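## Task

Place the carton inside the blue container so it lies flat on the container floor with the same face upward as at the start; it must stay there on its own, not because the robot is holding it.

## Robot and tools

ROBOT. Two arms, left_arm and right_arm, each ending in a vacuum suction cup rather than fingers. The cup point is the middle of the cup's rim (36 mm across) when nothing touches it, and the cup opens along the cup point's own +z axis. Starting about 4 cm back from the rim, the tool body and wrist camera stick out up to about 9 cm sideways, so leave room near walls and the other arm.

FRAME. Results use one scene frame for both arms: origin on the table surface midway between the arms, +z up, +x pointing out over the table, left_arm on the +y side. The arm names do not tell you which side of an image an arm appears on. Printed cup point positions can be slightly wrong, more so when an arm reaches far.

execute_actions(actions). actions is a list of actions run one after another; an empty list only returns the current state and images. One action is a table of up to 15 rows, one row per control step (30 steps per second, so an action lasts 0.5 s); if fewer rows are given, the last row repeats until 15 steps pass. Each row is a single list of 14 numbers, each in [-1, 1], covering both arms even when only one moves: left dx, dy, dz, rx, ry, rz, left suction, then right dx, dy, dz, rx, ry, rz, right suction. dx..rz are an offset, not a pose: the target relative to where that cup point measured at the start of the action (for a call's first action, the last pose a result reported), expressed along the cup point's own axes. Every row in a table refers back to that same starting pose; rows do not add up. Scale: 1.0 equals 0.6 m of travel or 180 degrees; rx, ry, rz form one rotation vector. Suction: a value above 0.01 switches vacuum on, 0.01 or less switches it off, and the setting persists, so repeat an arm's previous suction value to leave it alone (a 0 is an actual off command).

Motion limits. Each control step, the commanded pose is trimmed to at most 100 mm and 16 degrees away from the measured pose, and joints chase that trimmed pose, favouring position over orientation if both cannot be met. A distant target therefore needs several actions; after an action an arm only continues toward its last trimmed pose. Motion trails commands by roughly 0.17 s, elbows never quite straighten, and joints have speed and acceleration limits, so a result after a big move may show the arm still short. Joint ranges (rad): shoulder pan -3.142..3.142, shoulder lift -6.283..6.283, elbow 0..3.142, wrists 1-3 -6.283..6.283. To keep an arm parked, send the offset back to its desired pose in a reply's first call and zeros afterwards.

move(target, speed, stop_force, blocking). target is one 14-number row laid out exactly as above: offsets from the pose in the latest result that shows one, in cup point axes, with suction values applied at the start. Each cup point travels a straight line toward its target; both paths finish together, taking 0.5 to 10 s (cut off at 10 s, possibly short). Rotation goes the shorter way. Paths ignore obstacles and the other arm, and the real cup point lags, drifts and may exceed speed, especially with an almost straight arm. speed: m/s, 0.002 to 0.5, default 0.25; turning capped at twice that in rad/s. stop_force: newtons, 13 to 80, one value shared by both arms, not accepted in the first 0.2 s of a scene. An arm's path ends when its wrist sensor reads that much extra push opposing the motion for two steps (or saturates); it then returns to where it was two steps earlier and holds. Push is judged along the line toward the target in the start cup axes, so it is unreliable if the arm rotates. Contact force can briefly reach double or more, settling within about a second; fast touches spike harder and can still fault, so go very slowly when using it. Omit stop_force when lifting off something you press on. An arm commanded within 1.5 mm and 0.5 degrees of its position only stops at sensor saturation, and contacts above the wrist sensor go unnoticed. blocking=false returns after 0.5 s while motion continues; it cannot be combined with stop_force, and further rows or moves are refused until a result shows the move ended (use wait(0) or stop). The result adds a move: line giving the ending (done, off_target, moving, held, fault, contact), any limits (paced = sent pose was clipped; held = some steps were blocked, after which the arm may surge), and each arm's distance to target. If only one arm is named, the other finished.

wait(seconds): 0 to 10; arms hold their last command, a running move continues and the wait ends early when it does. stop(): brakes a running move, needing some stopping distance. zoom_image(camera, region): enlarged crop of the latest image; region [x0, y0, x1, y1] in pixels from the top-left, at most 504 by 504. Cameras: cam_head_left, cam_head_right, cam_high, cam_low (672x504), cam_left_wrist, cam_right_wrist (504x504). finished_scene(scene): irreversible end of the current scene, giving the next task; replying with no tool call ends everything.

RESULTS. State lines give each cup point's position (m), quaternion wxyz and velocities. Hand target lines show where the controller is driving each cup point; a pose unreachable line means a clearance check altered or blocked that arm's command. Step readings list positions at some steps, with HELD marking held-back steps. Wrist force and torque are in the end effector's own axes (force points from a surface back into the arm), with offsets up to about 5.5 N, noise up to 3.4 N sd, saturation near 100 N; no reading is harmless. Joint torques are noisy and offset. suction_measured near 0 means no seal, 0.83 or more means airtight; part_present switches to 1 at 0.50 and back to 0 below 0.45. MOTOR HOT appears at 70 C; at 85 C the arm brakes until cool.

GRIPPING. Switch suction on and press the whole rim onto a smooth flat face, away from edges, holes and seams. A held object rides up to 12 mm nearer the tool. Vacuum can lift a nearby object unaided. To release, rest the object on its support, then turn suction off; the cup may cling until 15 mm away. A cup sealed on the table pins the tool until suction is off.

AVOID. Joint load limits (N m): shoulder pan and lift 293, elbow 133, wrists 48. Reaching one, or 150 N of outside force, stops that arm for 10 s and drops the rest of the call. Arms are stiff: aiming even slightly beyond a firm contact can fault. Never let arms collide, never knock objects off the table, and avoid drops, slams and hard pushes. Loose objects may occasionally get nudged by outside pushes.

Each tool is called after "Call:" as name(argument=value, ...) on one line, values as JSON.

## Session

Call:
execute_actions(actions=[])

Scene clock: 0.00 s.
left_arm: end_effector_position=(+0.5897, +0.3652, +0.2002) suction_measured=0.00 part_present=0 end_effector_quat_wxyz=(+0.001, -0.169, +0.986, -0.001) end_effector_velocity=(+0.000, +0.000, +0.001) end_effector_angular_velocity=(-0.001, -0.002, +0.000) | right_arm: end_effector_position=(+0.6756, -0.6273, +0.1987) suction_measured=0.00 part_present=0 end_effector_quat_wxyz=(-0.001, +0.261, +0.965, -0.000) end_effector_velocity=(+0.000, +0.000, -0.000) end_effector_angular_velocity=(+0.000, +0.000, -0.001)
Joint positions: left_arm=[-0.282 -1.558  2.144 -2.159 -1.571  2.337] | right_arm=[-0.281 -1.556  2.143 -2.157 -1.572 -2.898]
Joint velocities: left_arm=[ 0.    -0.001 -0.    -0.001  0.    -0.   ] | right_arm=[ 0.     0.     0.    -0.     0.     0.001]
Joint torques (N m, as the arm reports them, + toward a larger angle): no reading
Wrist force (N, on the end effector, along its own x y z axes, offset not removed): no reading
Wrist torque (N m, same axes, about the end effector's origin, offset not removed): no reading
Hand target (left_arm): +0.590, +0.365, +0.200; +0.001, -0.169, +0.986, -0.001
Hand target (right_arm): +0.676, -0.627, +0.199; -0.001, +0.261, +0.965, -0.000

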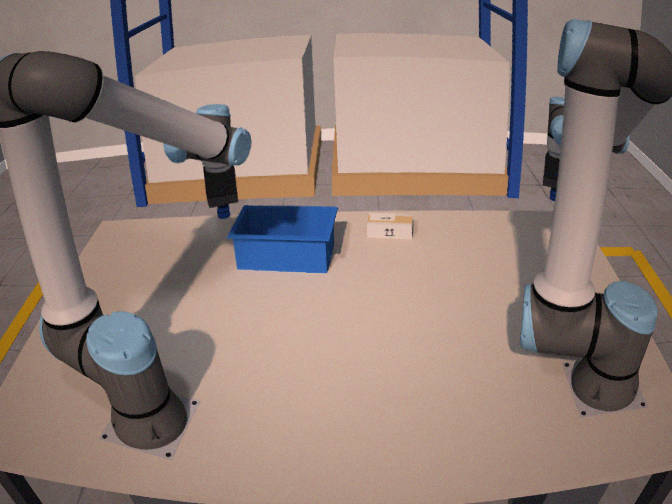

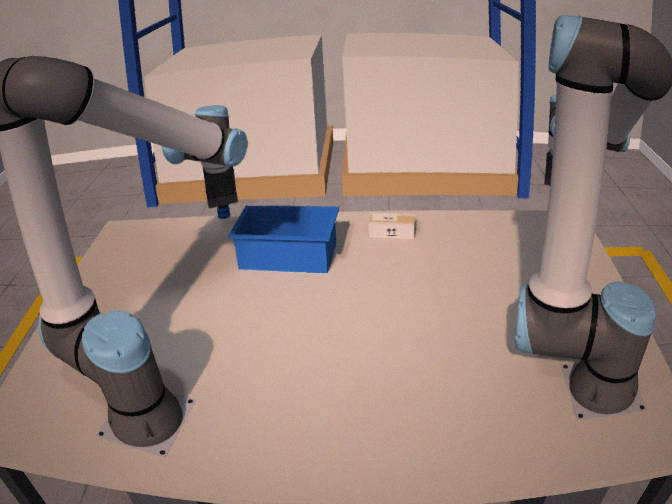

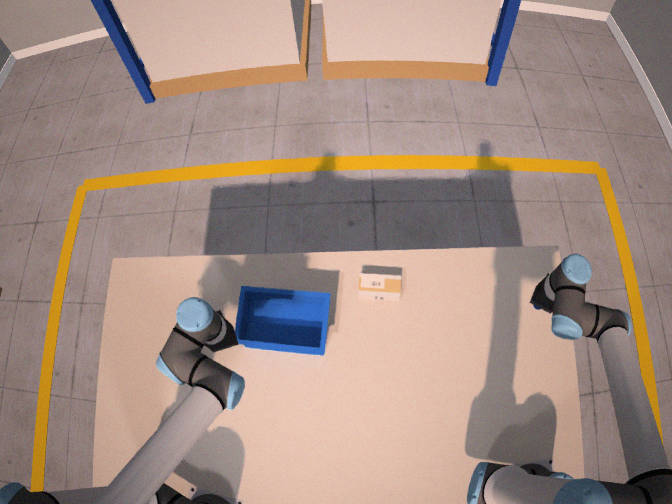

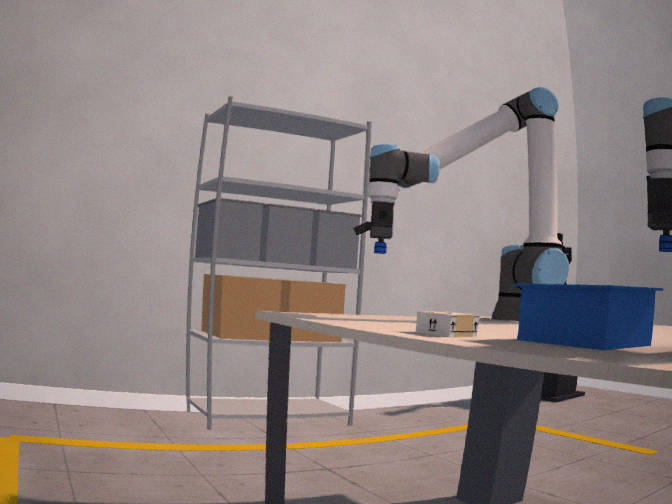

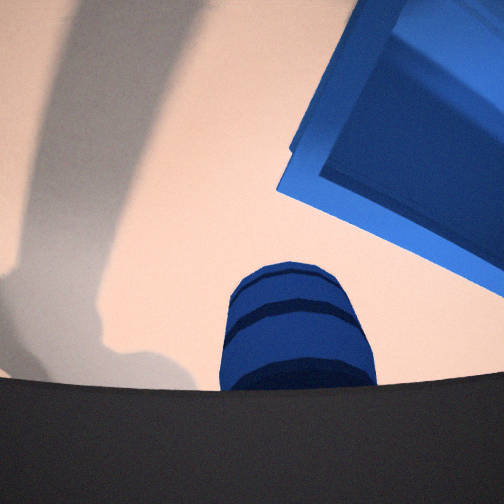

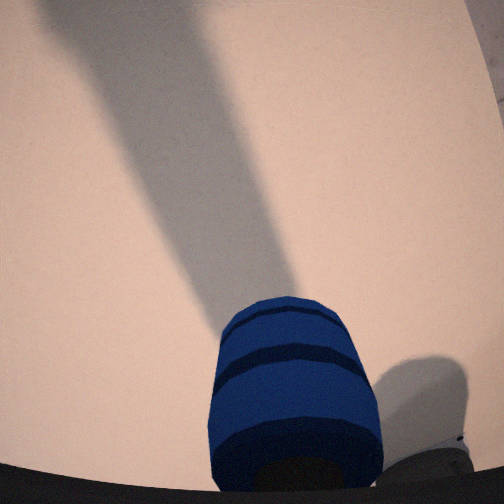

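Call:
move(target=[0,-0.94,0,0,0,-0.36,0,0,0,0,0,0,0,0], speed=0.35)

Scene clock: 17.77 s.
left_arm: end_effector_position=(+0.7774, -0.1665, +0.2009) suction_measured=0.00 part_present=0 end_effector_quat_wxyz=(+0.000, +0.671, -0.742, +0.002) end_effector_velocity=(+0.001, -0.001, +0.000) end_effector_angular_velocity=(+0.000, +0.001, +0.004) | right_arm: end_effector_position=(+0.6756, -0.6273, +0.1987) suction_measured=0.00 part_present=0 end_effector_quat_wxyz=(-0.001, +0.261, +0.965, -0.000) end_effector_velocity=(+0.000, +0.001, -0.000) end_effector_angular_velocity=(+0.000, -0.000, +0.002)
Joint positions: left_arm=[-0.663 -0.939  1.291 -1.926 -1.571  0.826] | right_arm=[-0.281 -1.556  2.143 -2.157 -1.572 -2.898]
Joint velocities: left_arm=[ 0.001  0.003 -0.006  0.004 -0.001 -0.003] | right_arm=[ 0.001  0.    -0.    -0.     0.    -0.001]
Joint torques (N m, as the arm reports them, + toward a larger angle): left_arm=[-11.64 -83.12 -50.65  -0.31  -1.22  -2.8 ] | right_arm=[  0.77 -42.78 -37.86  -3.71  -0.26   0.04]
Wrist force (N, on the end effector, along its own x y z axes, offset not removed): left_arm=[1.7 1.7 0.9] | right_arm=[-0.7 3.0 0.9]
Wrist torque (N m, same axes, about the end effector's origin, offset not removed): left_arm=[0.48 -0.50 -0.10] | right_arm=[0.23 -0.05 -0.01]
Hand target (left_arm): +0.777, -0.167, +0.201; -0.000, -0.671, +0.742, -0.001
Hand target (right_arm): +0.676, -0.627, +0.199; -0.001, +0.261, +0.965, -0.000
Off the commanded pose (left_arm): 0.001 m, 0 deg.
Off the commanded pose (right_arm): 0.000 m, 0 deg.
move: done

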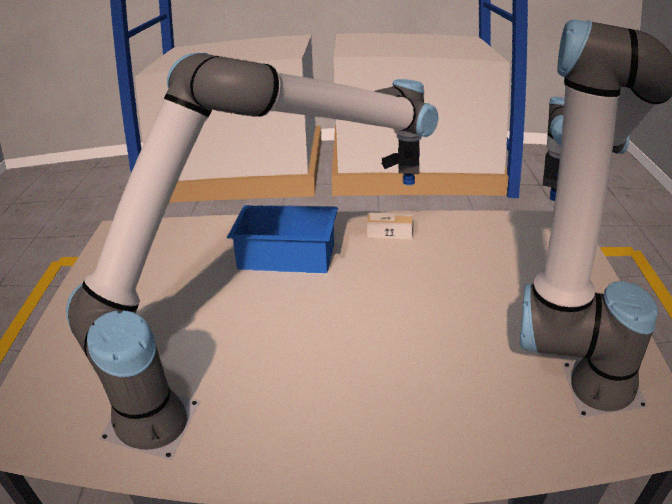

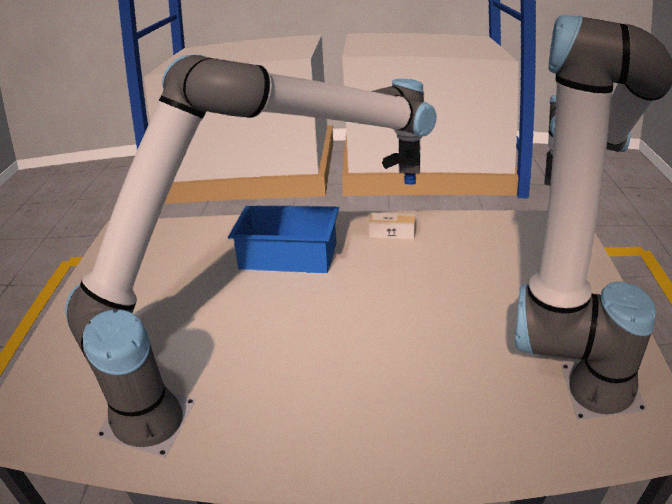

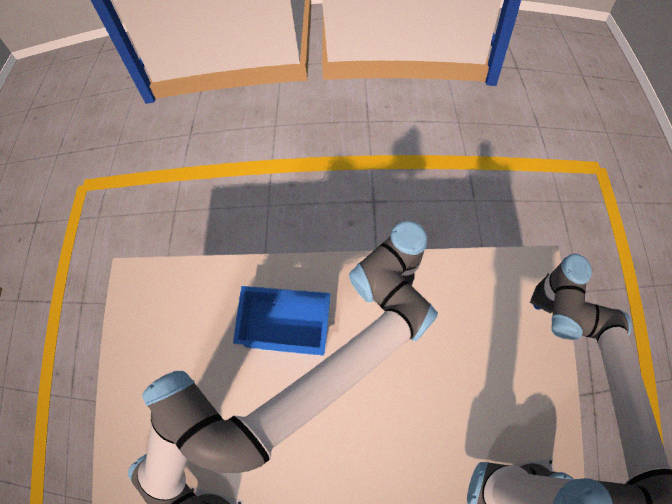

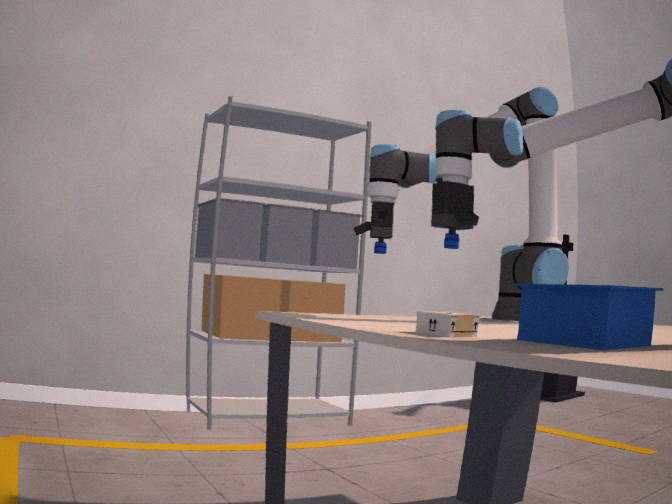

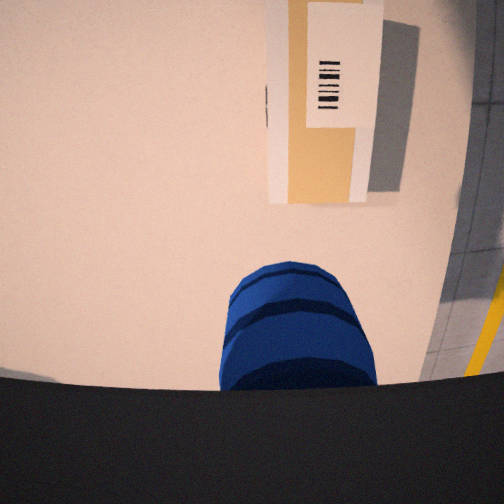

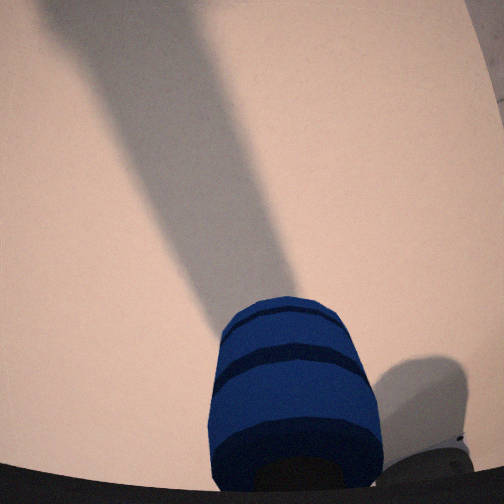

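Call:
move(target=[-0.1,-0.055,0.17,0,0,0,0,0,0,0,0,0,0,0])

Scene clock: 22.83 s.
left_arm: end_effector_position=(+0.8164, -0.1103, +0.0990) suction_measured=0.00 part_present=0 end_effector_quat_wxyz=(+0.000, +0.671, -0.742, +0.002) end_effector_velocity=(+0.001, +0.001, -0.002) end_effector_angular_velocity=(-0.000, +0.001, +0.000) | right_arm: end_effector_position=(+0.6756, -0.6273, +0.1987) suction_measured=0.00 part_present=0 end_effector_quat_wxyz=(-0.001, +0.261, +0.965, -0.000) end_effector_velocity=(+0.000, +0.000, +0.000) end_effector_angular_velocity=(-0.001, -0.000, +0.001)
Joint positions: left_arm=[-0.597 -0.872  1.372 -2.073 -1.571  0.892] | right_arm=[-0.281 -1.556  2.143 -2.157 -1.572 -2.898]
Joint velocities: left_arm=[ 0.001  0.002  0.    -0.002 -0.001  0.001] | right_arm=[ 0.    -0.    -0.    -0.    -0.001 -0.   ]
Joint torques (N m, as the arm reports them, + toward a larger angle): left_arm=[  9.98 -89.21 -32.99  -8.31  -2.71   2.65] | right_arm=[ -0.19 -41.36 -36.91  -3.77  -0.08  -0.12]
Wrist force (N, on the end effector, along its own x y z axes, offset not removed): left_arm=[-1.2 1.3 3.2] | right_arm=[0.4 -3.5 -3.8]
Wrist torque (N m, same axes, about the end effector's origin, offset not removed): left_arm=[0.32 -0.06 -0.13] | right_arm=[-0.85 -0.28 -0.06]
Hand target (left_arm): +0.816, -0.110, +0.099; -0.000, -0.671, +0.742, -0.002
Hand target (right_arm): +0.676, -0.627, +0.199; -0.001, +0.261, +0.965, -0.000
Off the commanded pose (left_arm): 0.000 m, 0 deg.
Off the commanded pose (right_arm): 0.000 m, 0 deg.
move: done

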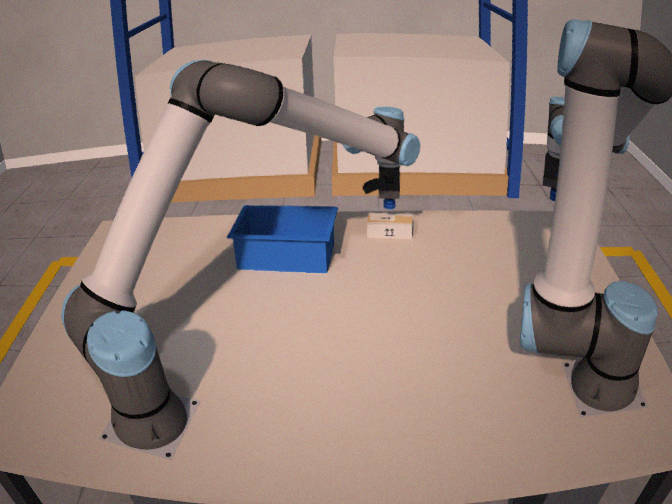

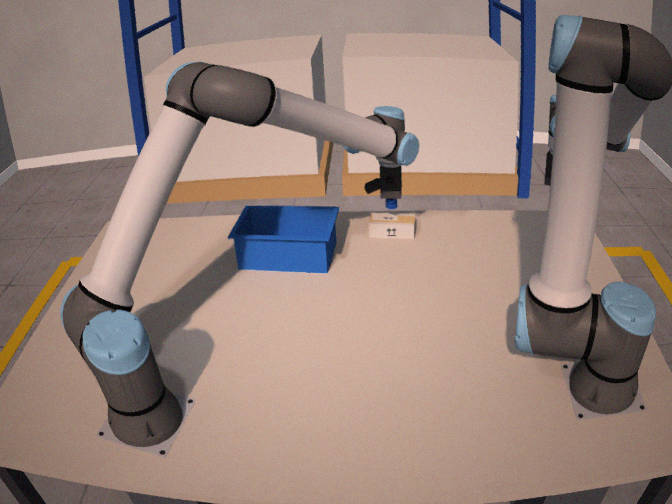

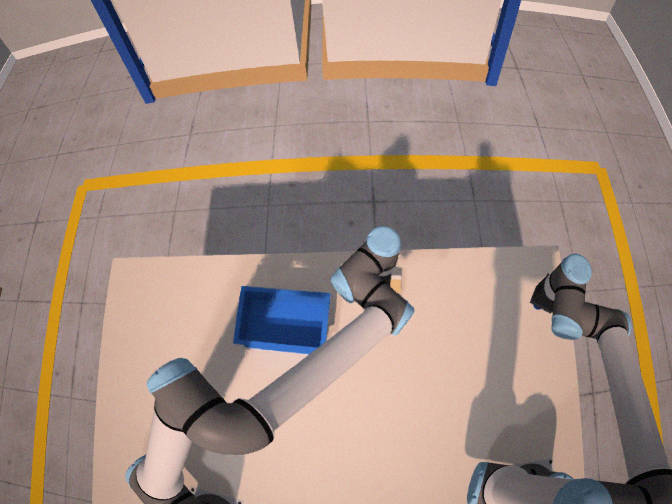

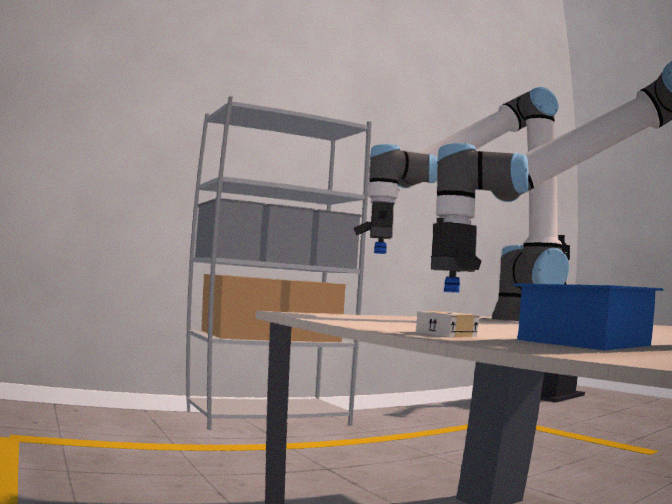

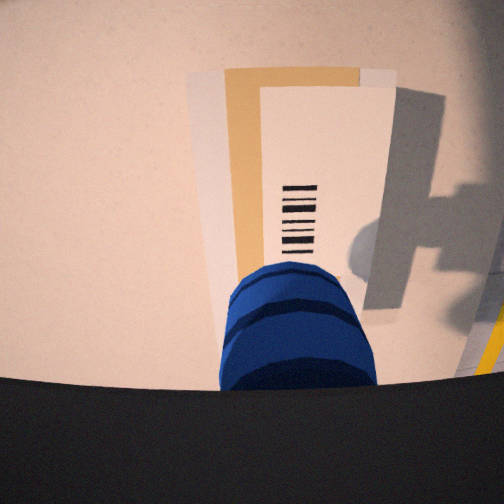

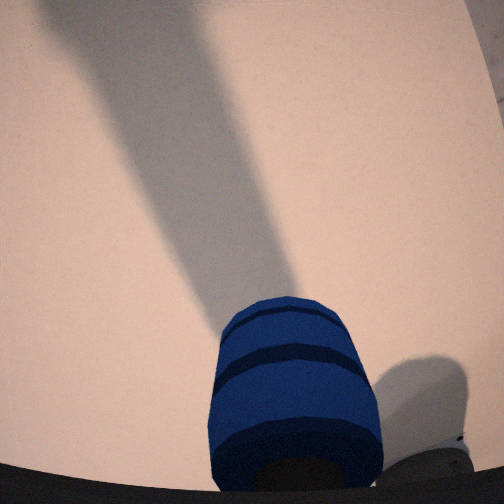

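Call:
move(target=[-0.012,-0.012,0.065,0,0,0,1,0,0,0,0,0,0,0], speed=0.08)

Call:
move(target=[0,0,0.04,0,0,0,1,0,0,0,0,0,0,0], speed=0.015, stop_force=13)

Scene clock: 27.87 s.
left_arm: end_effector_position=(+0.8243, -0.1039, +0.0602) suction_measured=0.00 part_present=0 end_effector_quat_wxyz=(+0.000, +0.671, -0.742, +0.002) end_effector_velocity=(+0.001, +0.001, -0.002) end_effector_angular_velocity=(-0.002, -0.001, +0.001) | right_arm: end_effector_position=(+0.6756, -0.6273, +0.1987) suction_measured=0.00 part_present=0 end_effector_quat_wxyz=(-0.001, +0.261, +0.965, -0.000) end_effector_velocity=(+0.000, -0.001, +0.000) end_effector_angular_velocity=(-0.000, -0.001, -0.002)
Joint positions: left_arm=[-0.587 -0.836  1.384 -2.122 -1.571  0.901] | right_arm=[-0.281 -1.556  2.143 -2.157 -1.572 -2.898]
Joint velocities: left_arm=[ 0.002  0.002  0.    -0.004 -0.001  0.001] | right_arm=[-0.002 -0.    -0.    -0.001  0.     0.   ]
Joint torques (N m, as the arm reports them, + toward a larger angle): left_arm=[ 12.95 -90.42 -32.46  -8.7    1.19   2.52] | right_arm=[  0.23 -42.26 -37.41  -4.09  -0.18  -0.12]
Wrist force (N, on the end effector, along its own x y z axes, offset not removed): left_arm=[1.6 -1.8 1.9] | right_arm=[-1.1 -3.4 -0.4]
Wrist torque (N m, same axes, about the end effector's origin, offset not removed): left_arm=[-0.27 -0.48 -0.09] | right_arm=[-0.77 0.00 0.09]
Hand target (left_arm): +0.824, -0.104, +0.060; -0.000, -0.671, +0.742, -0.002
Hand target (right_arm): +0.676, -0.627, +0.199; -0.001, +0.261, +0.965, -0.000
Off the commanded pose (left_arm): 0.000 m, 0 deg.
Off the commanded pose (right_arm): 0.000 m, 0 deg.
move: done

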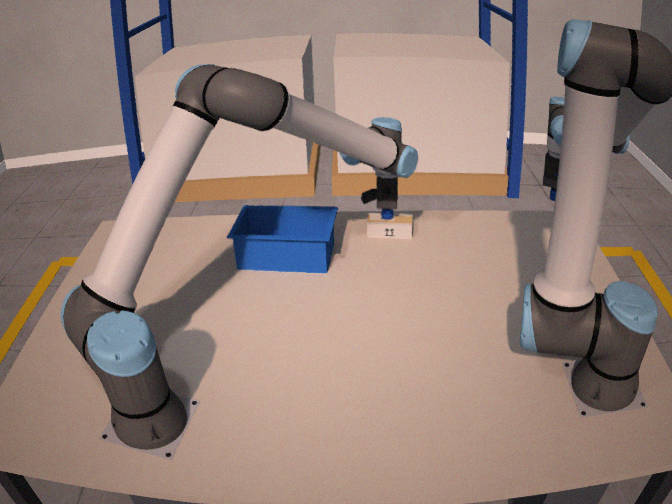

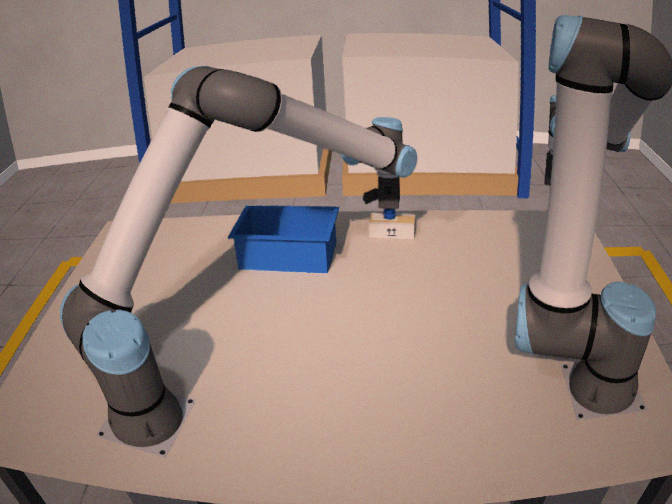

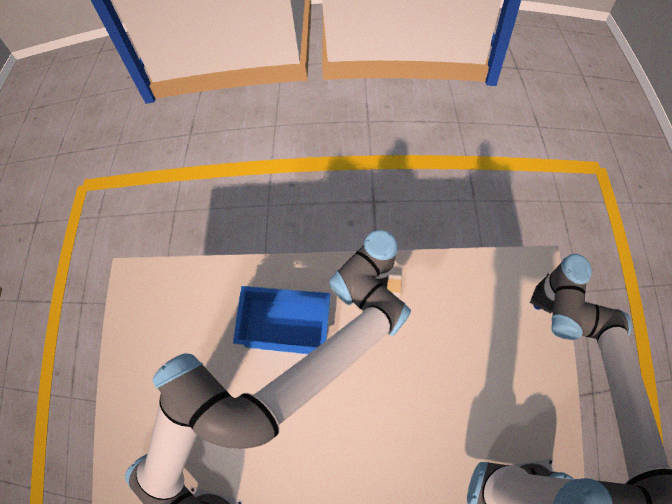

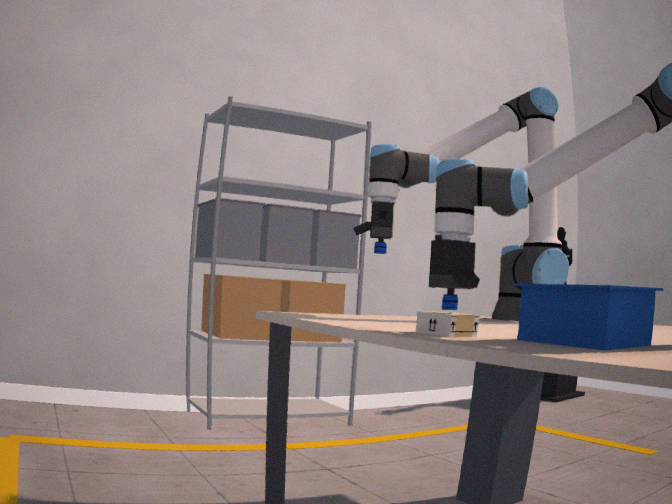

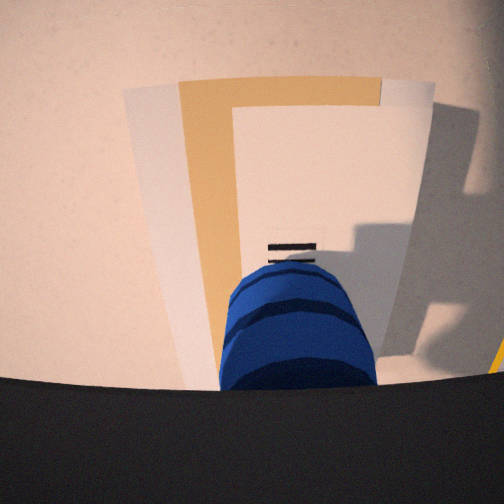

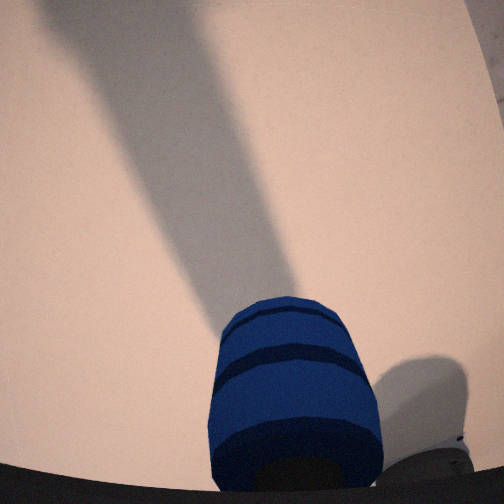

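Scene clock: 29.70 s.
left_arm: end_effector_position=(+0.8244, -0.1040, +0.0387) suction_measured=0.90 part_present=1 end_effector_quat_wxyz=(+0.000, +0.671, -0.742, +0.002) end_effector_velocity=(-0.001, +0.001, +0.002) end_effector_angular_velocity=(+0.003, +0.004, +0.000) | right_arm: end_effector_position=(+0.6756, -0.6273, +0.1987) suction_measured=0.00 part_present=0 end_effector_quat_wxyz=(-0.001, +0.261, +0.965, -0.000) end_effector_velocity=(-0.000, +0.000, -0.000) end_effector_angular_velocity=(+0.001, +0.000, +0.001)
Joint positions: left_arm=[-0.587 -0.817  1.393 -2.151 -1.571  0.901] | right_arm=[-0.281 -1.556  2.143 -2.157 -1.572 -2.898]
Joint velocities: left_arm=[ 0.    -0.003  0.     0.008 -0.    -0.   ] | right_arm=[-0.     0.     0.     0.     0.001 -0.001]
Joint torques (N m, as the arm reports them, + toward a larger angle): left_arm=[ -7.8  -97.63 -29.93   4.83  -0.54  -2.62] | right_arm=[  0.62 -43.47 -36.98  -4.59  -0.33   0.04]
Wrist force (N, on the end effector, along its own x y z axes, offset not removed): left_arm=[1.6 -3.0 -25.3] | right_arm=[-1.0 -4.3 -3.6]
Wrist torque (N m, same axes, about the end effector's origin, offset not removed): left_arm=[0.27 -0.47 -0.07] | right_arm=[-1.03 -0.05 -0.08]
Hand target (left_arm): +0.824, -0.104, +0.039; -0.000, -0.671, +0.742, -0.002
Hand target (right_arm): +0.676, -0.627, +0.199; -0.001, +0.261, +0.965, -0.000
Off the commanded pose (left_arm): 0.003 m, 0 deg.
Off the commanded pose (right_arm): 0.000 m, 0 deg.
move: contact (left_arm)

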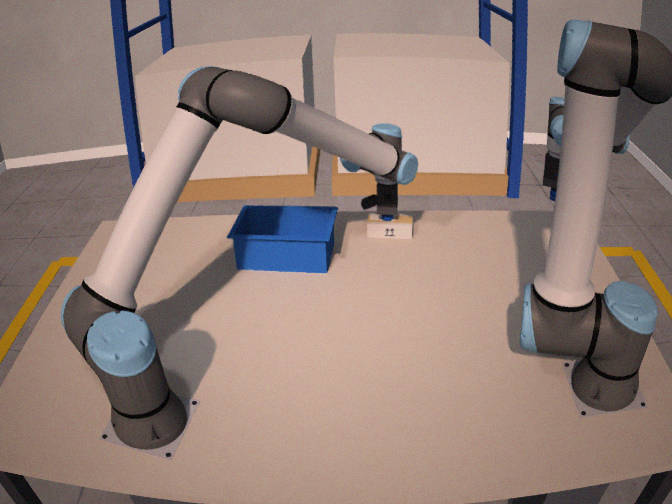

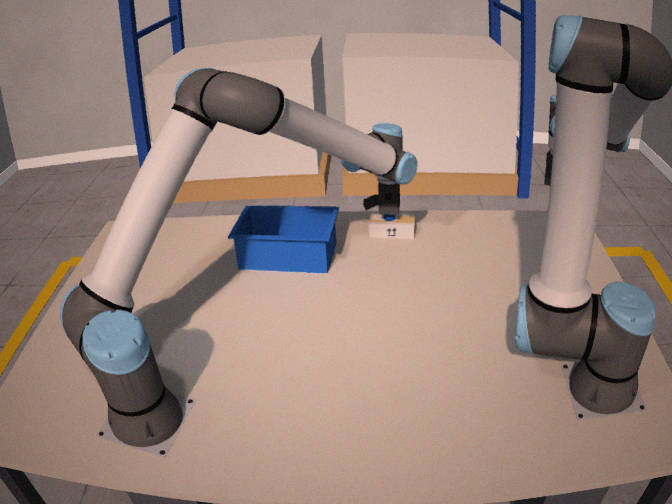

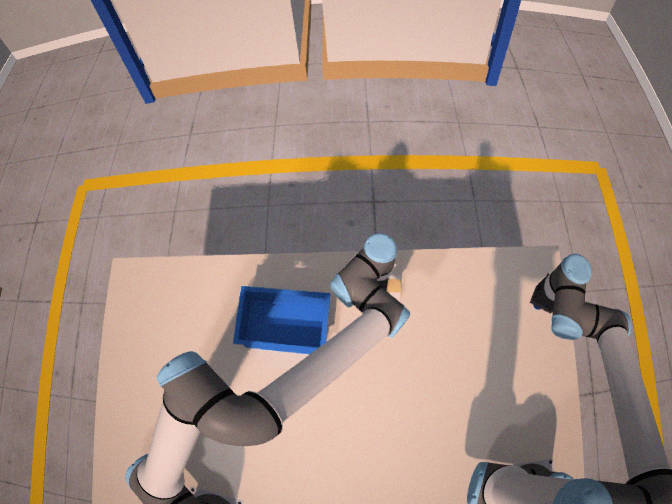

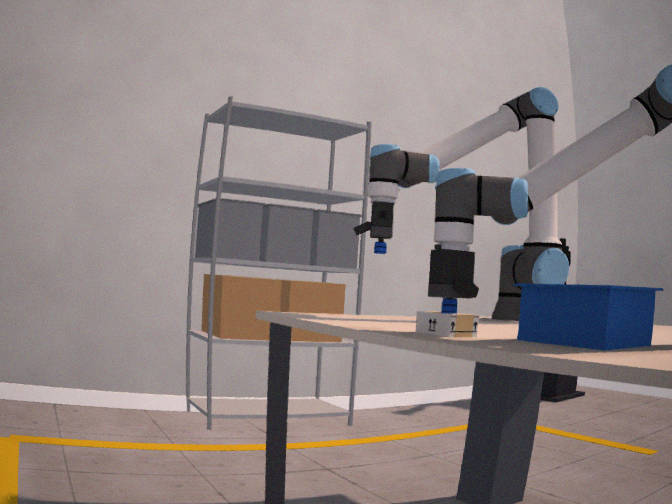

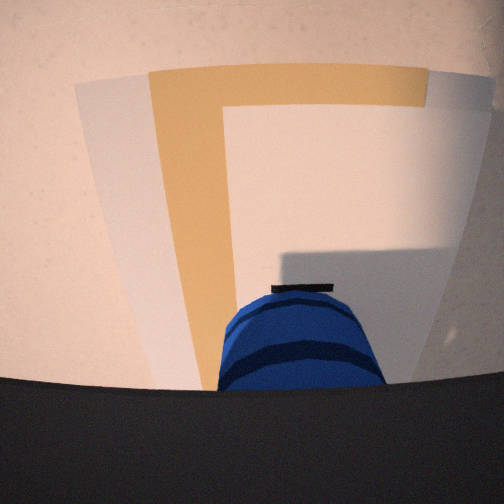

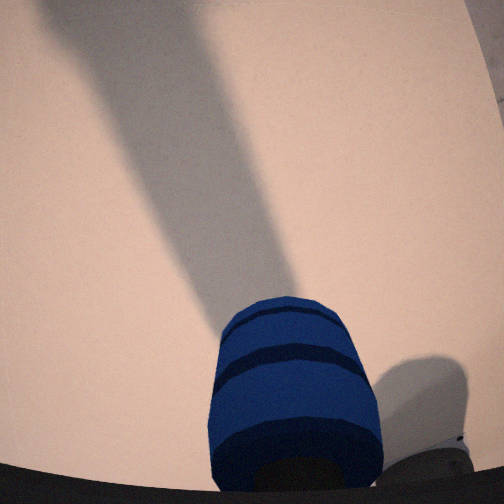

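Call:
move(target=[0,0,-0.27,0,0,0,1,0,0,0,0,0,0,0])

Call:
move(target=[-0.49,0.24,0,0,0,0,1,0,0,0,0,0,0,0])

Scene clock: 41.53 s.
left_arm: end_effector_position=(+0.8241, -0.1037, +0.2005) suction_measured=0.89 part_present=1 end_effector_quat_wxyz=(-0.000, +0.671, -0.742, +0.002) end_effector_velocity=(-0.001, -0.001, +0.002) end_effector_angular_velocity=(-0.000, +0.002, -0.000) | right_arm: end_effector_position=(+0.6756, -0.6273, +0.1987) suction_measured=0.00 part_present=0 end_effector_quat_wxyz=(-0.001, +0.261, +0.965, -0.000) end_effector_velocity=(+0.000, -0.001, -0.000) end_effector_angular_velocity=(+0.000, -0.001, -0.000)
Joint positions: left_arm=[-0.587 -0.939  1.291 -1.927 -1.571  0.901] | right_arm=[-0.281 -1.556  2.143 -2.157 -1.572 -2.898]
Joint velocities: left_arm=[-0.001 -0.001 -0.002  0.004 -0.001 -0.001] | right_arm=[-0.001  0.    -0.    -0.001  0.    -0.001]
Joint torques (N m, as the arm reports them, + toward a larger angle): left_arm=[ -11.   -122.27  -54.96   -1.04   -1.9    -3.  ] | right_arm=[  0.1  -43.21 -37.5   -4.12  -0.18  -0.15]
Wrist force (N, on the end effector, along its own x y z axes, offset not removed): left_arm=[0.4 -0.3 2.1] | right_arm=[-0.9 0.2 -0.9]
Wrist torque (N m, same axes, about the end effector's origin, offset not removed): left_arm=[0.09 -0.28 -0.05] | right_arm=[-0.28 -0.09 -0.02]
Hand target (left_arm): +0.824, -0.104, +0.201; -0.000, -0.671, +0.742, -0.002
Hand target (right_arm): +0.676, -0.627, +0.199; -0.001, +0.261, +0.965, -0.000
Off the commanded pose (left_arm): 0.000 m, 0 deg.
Off the commanded pose (right_arm): 0.000 m, 0 deg.
move: done

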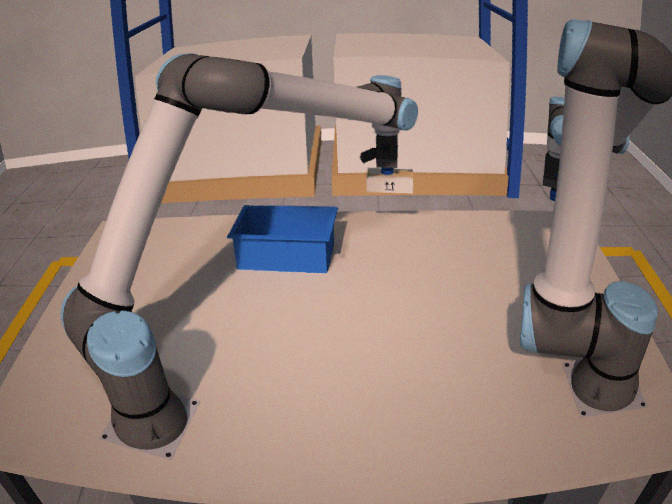

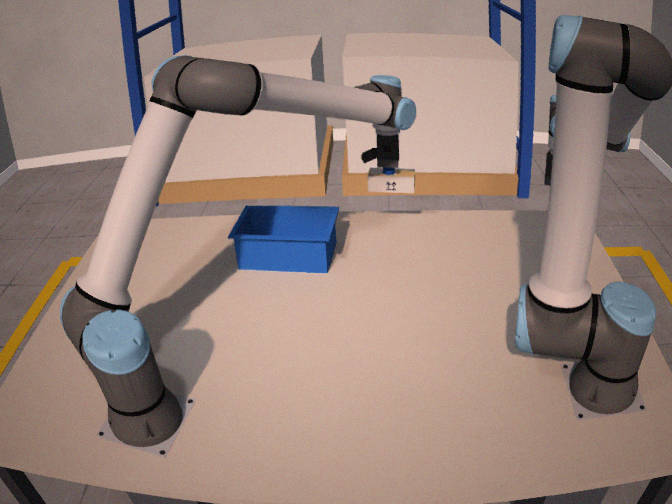

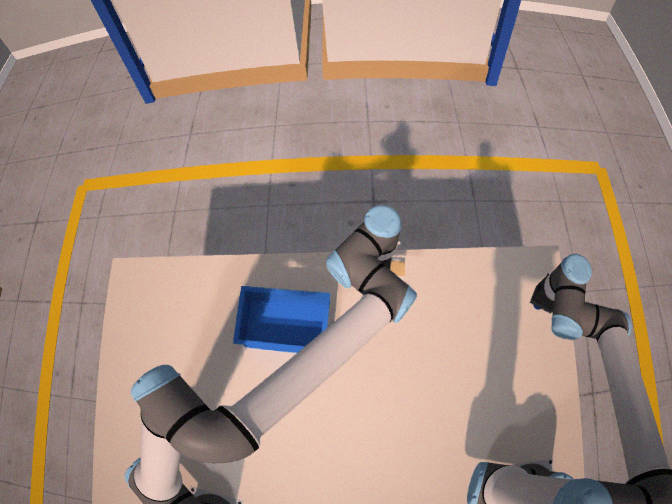

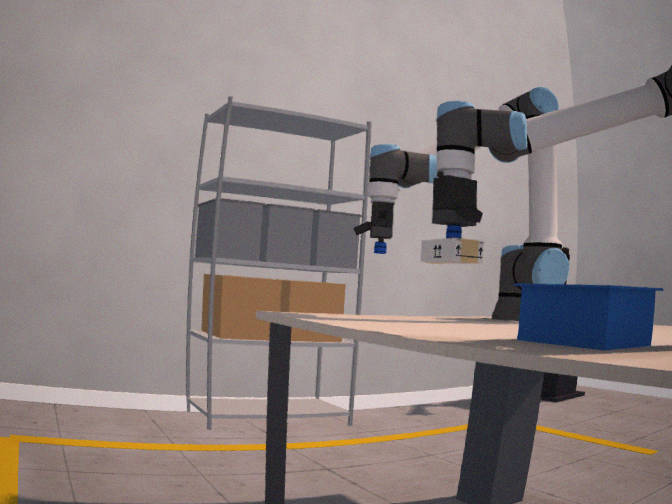

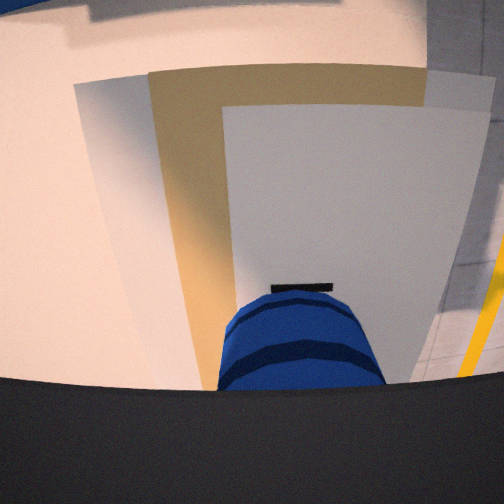

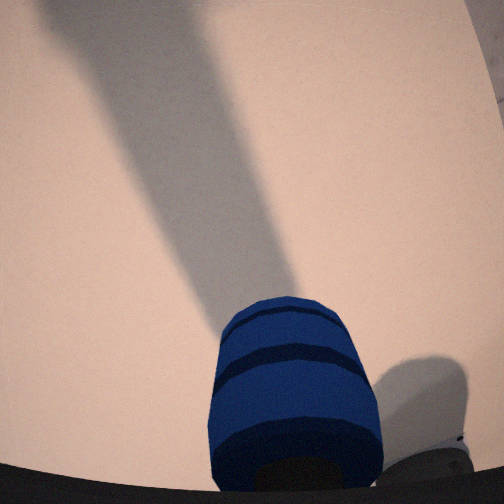

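Scene clock: 43.43 s.
left_arm: end_effector_position=(+0.7105, +0.2031, +0.1999) suction_measured=0.89 part_present=1 end_effector_quat_wxyz=(-0.000, +0.671, -0.742, +0.002) end_effector_velocity=(-0.001, +0.002, +0.000) end_effector_angular_velocity=(-0.001, +0.000, -0.000) | right_arm: end_effector_position=(+0.6756, -0.6273, +0.1987) suction_measured=0.00 part_present=0 end_effector_quat_wxyz=(-0.001, +0.261, +0.965, -0.000) end_effector_velocity=(+0.000, -0.000, -0.000) end_effector_angular_velocity=(+0.000, -0.000, -0.001)
Joint positions: left_arm=[-0.398 -1.307  1.849 -2.117 -1.571  1.09 ] | right_arm=[-0.281 -1.556  2.143 -2.157 -1.572 -2.898]
Joint velocities: left_arm=[ 0.001 -0.002  0.002 -0.    -0.001  0.002] | right_arm=[-0.     0.     0.    -0.001  0.     0.   ]
Joint torques (N m, as the arm reports them, + toward a larger angle): left_arm=[ 10.45 -88.99 -32.98  -8.65  -2.41   2.52] | right_arm=[  1.4  -41.76 -37.51  -3.98   0.34   0.16]
Wrist force (N, on the end effector, along its own x y z axes, offset not removed): left_arm=[1.3 -1.9 5.8] | right_arm=[0.9 -1.9 2.1]
Wrist torque (N m, same axes, about the end effector's origin, offset not removed): left_arm=[-0.20 -0.48 -0.09] | right_arm=[-0.53 -0.23 -0.02]
Hand target (left_arm): +0.710, +0.203, +0.200; +0.000, -0.671, +0.742, -0.002
Hand target (right_arm): +0.676, -0.627, +0.199; -0.001, +0.261, +0.965, -0.000
Off the commanded pose (left_arm): 0.001 m, 0 deg.
Off the commanded pose (right_arm): 0.000 m, 0 deg.
move: done

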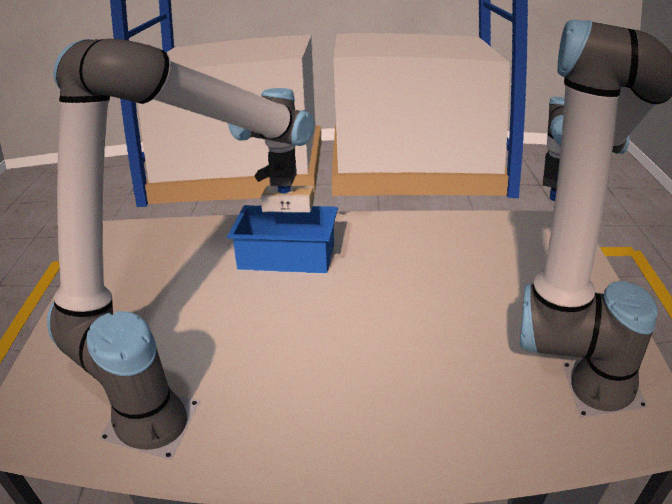

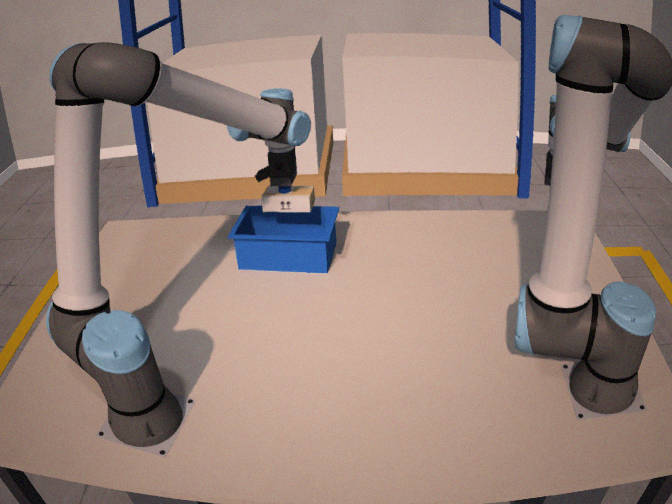

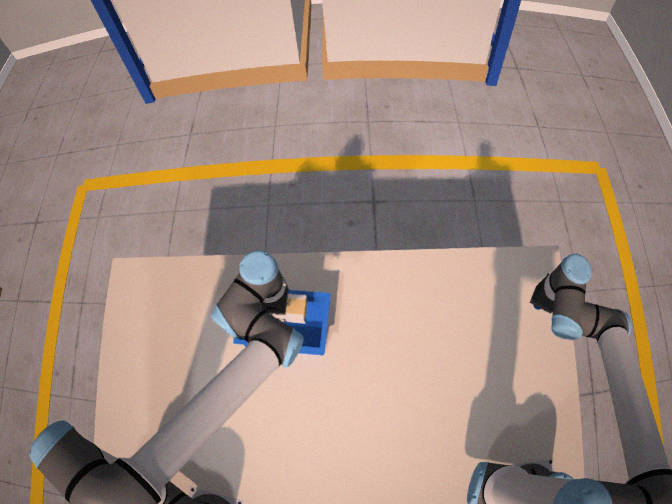

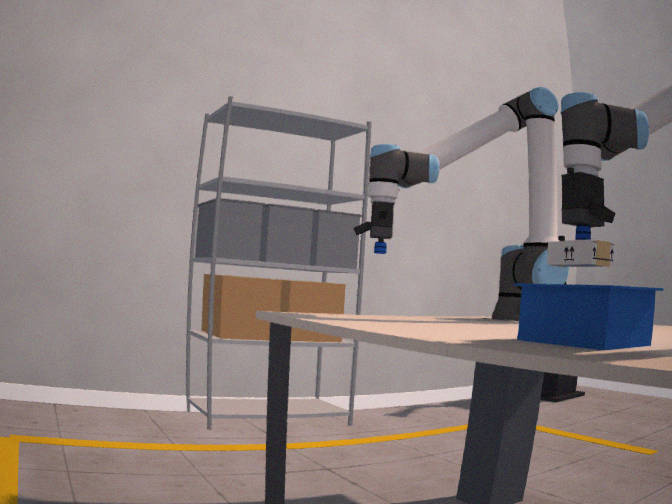

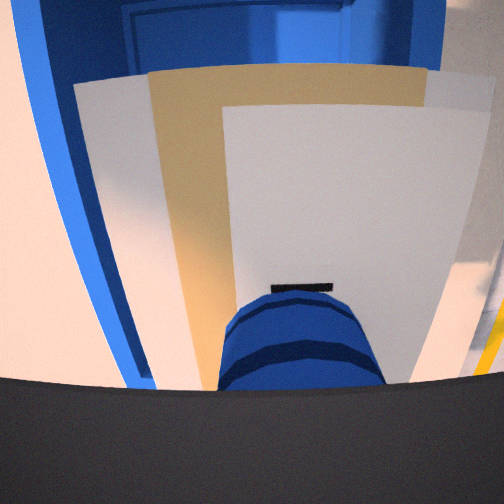

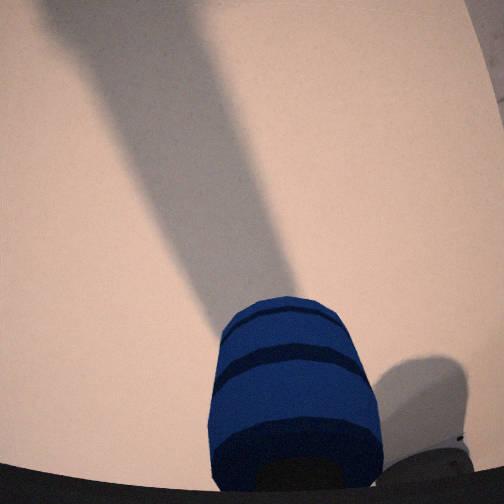

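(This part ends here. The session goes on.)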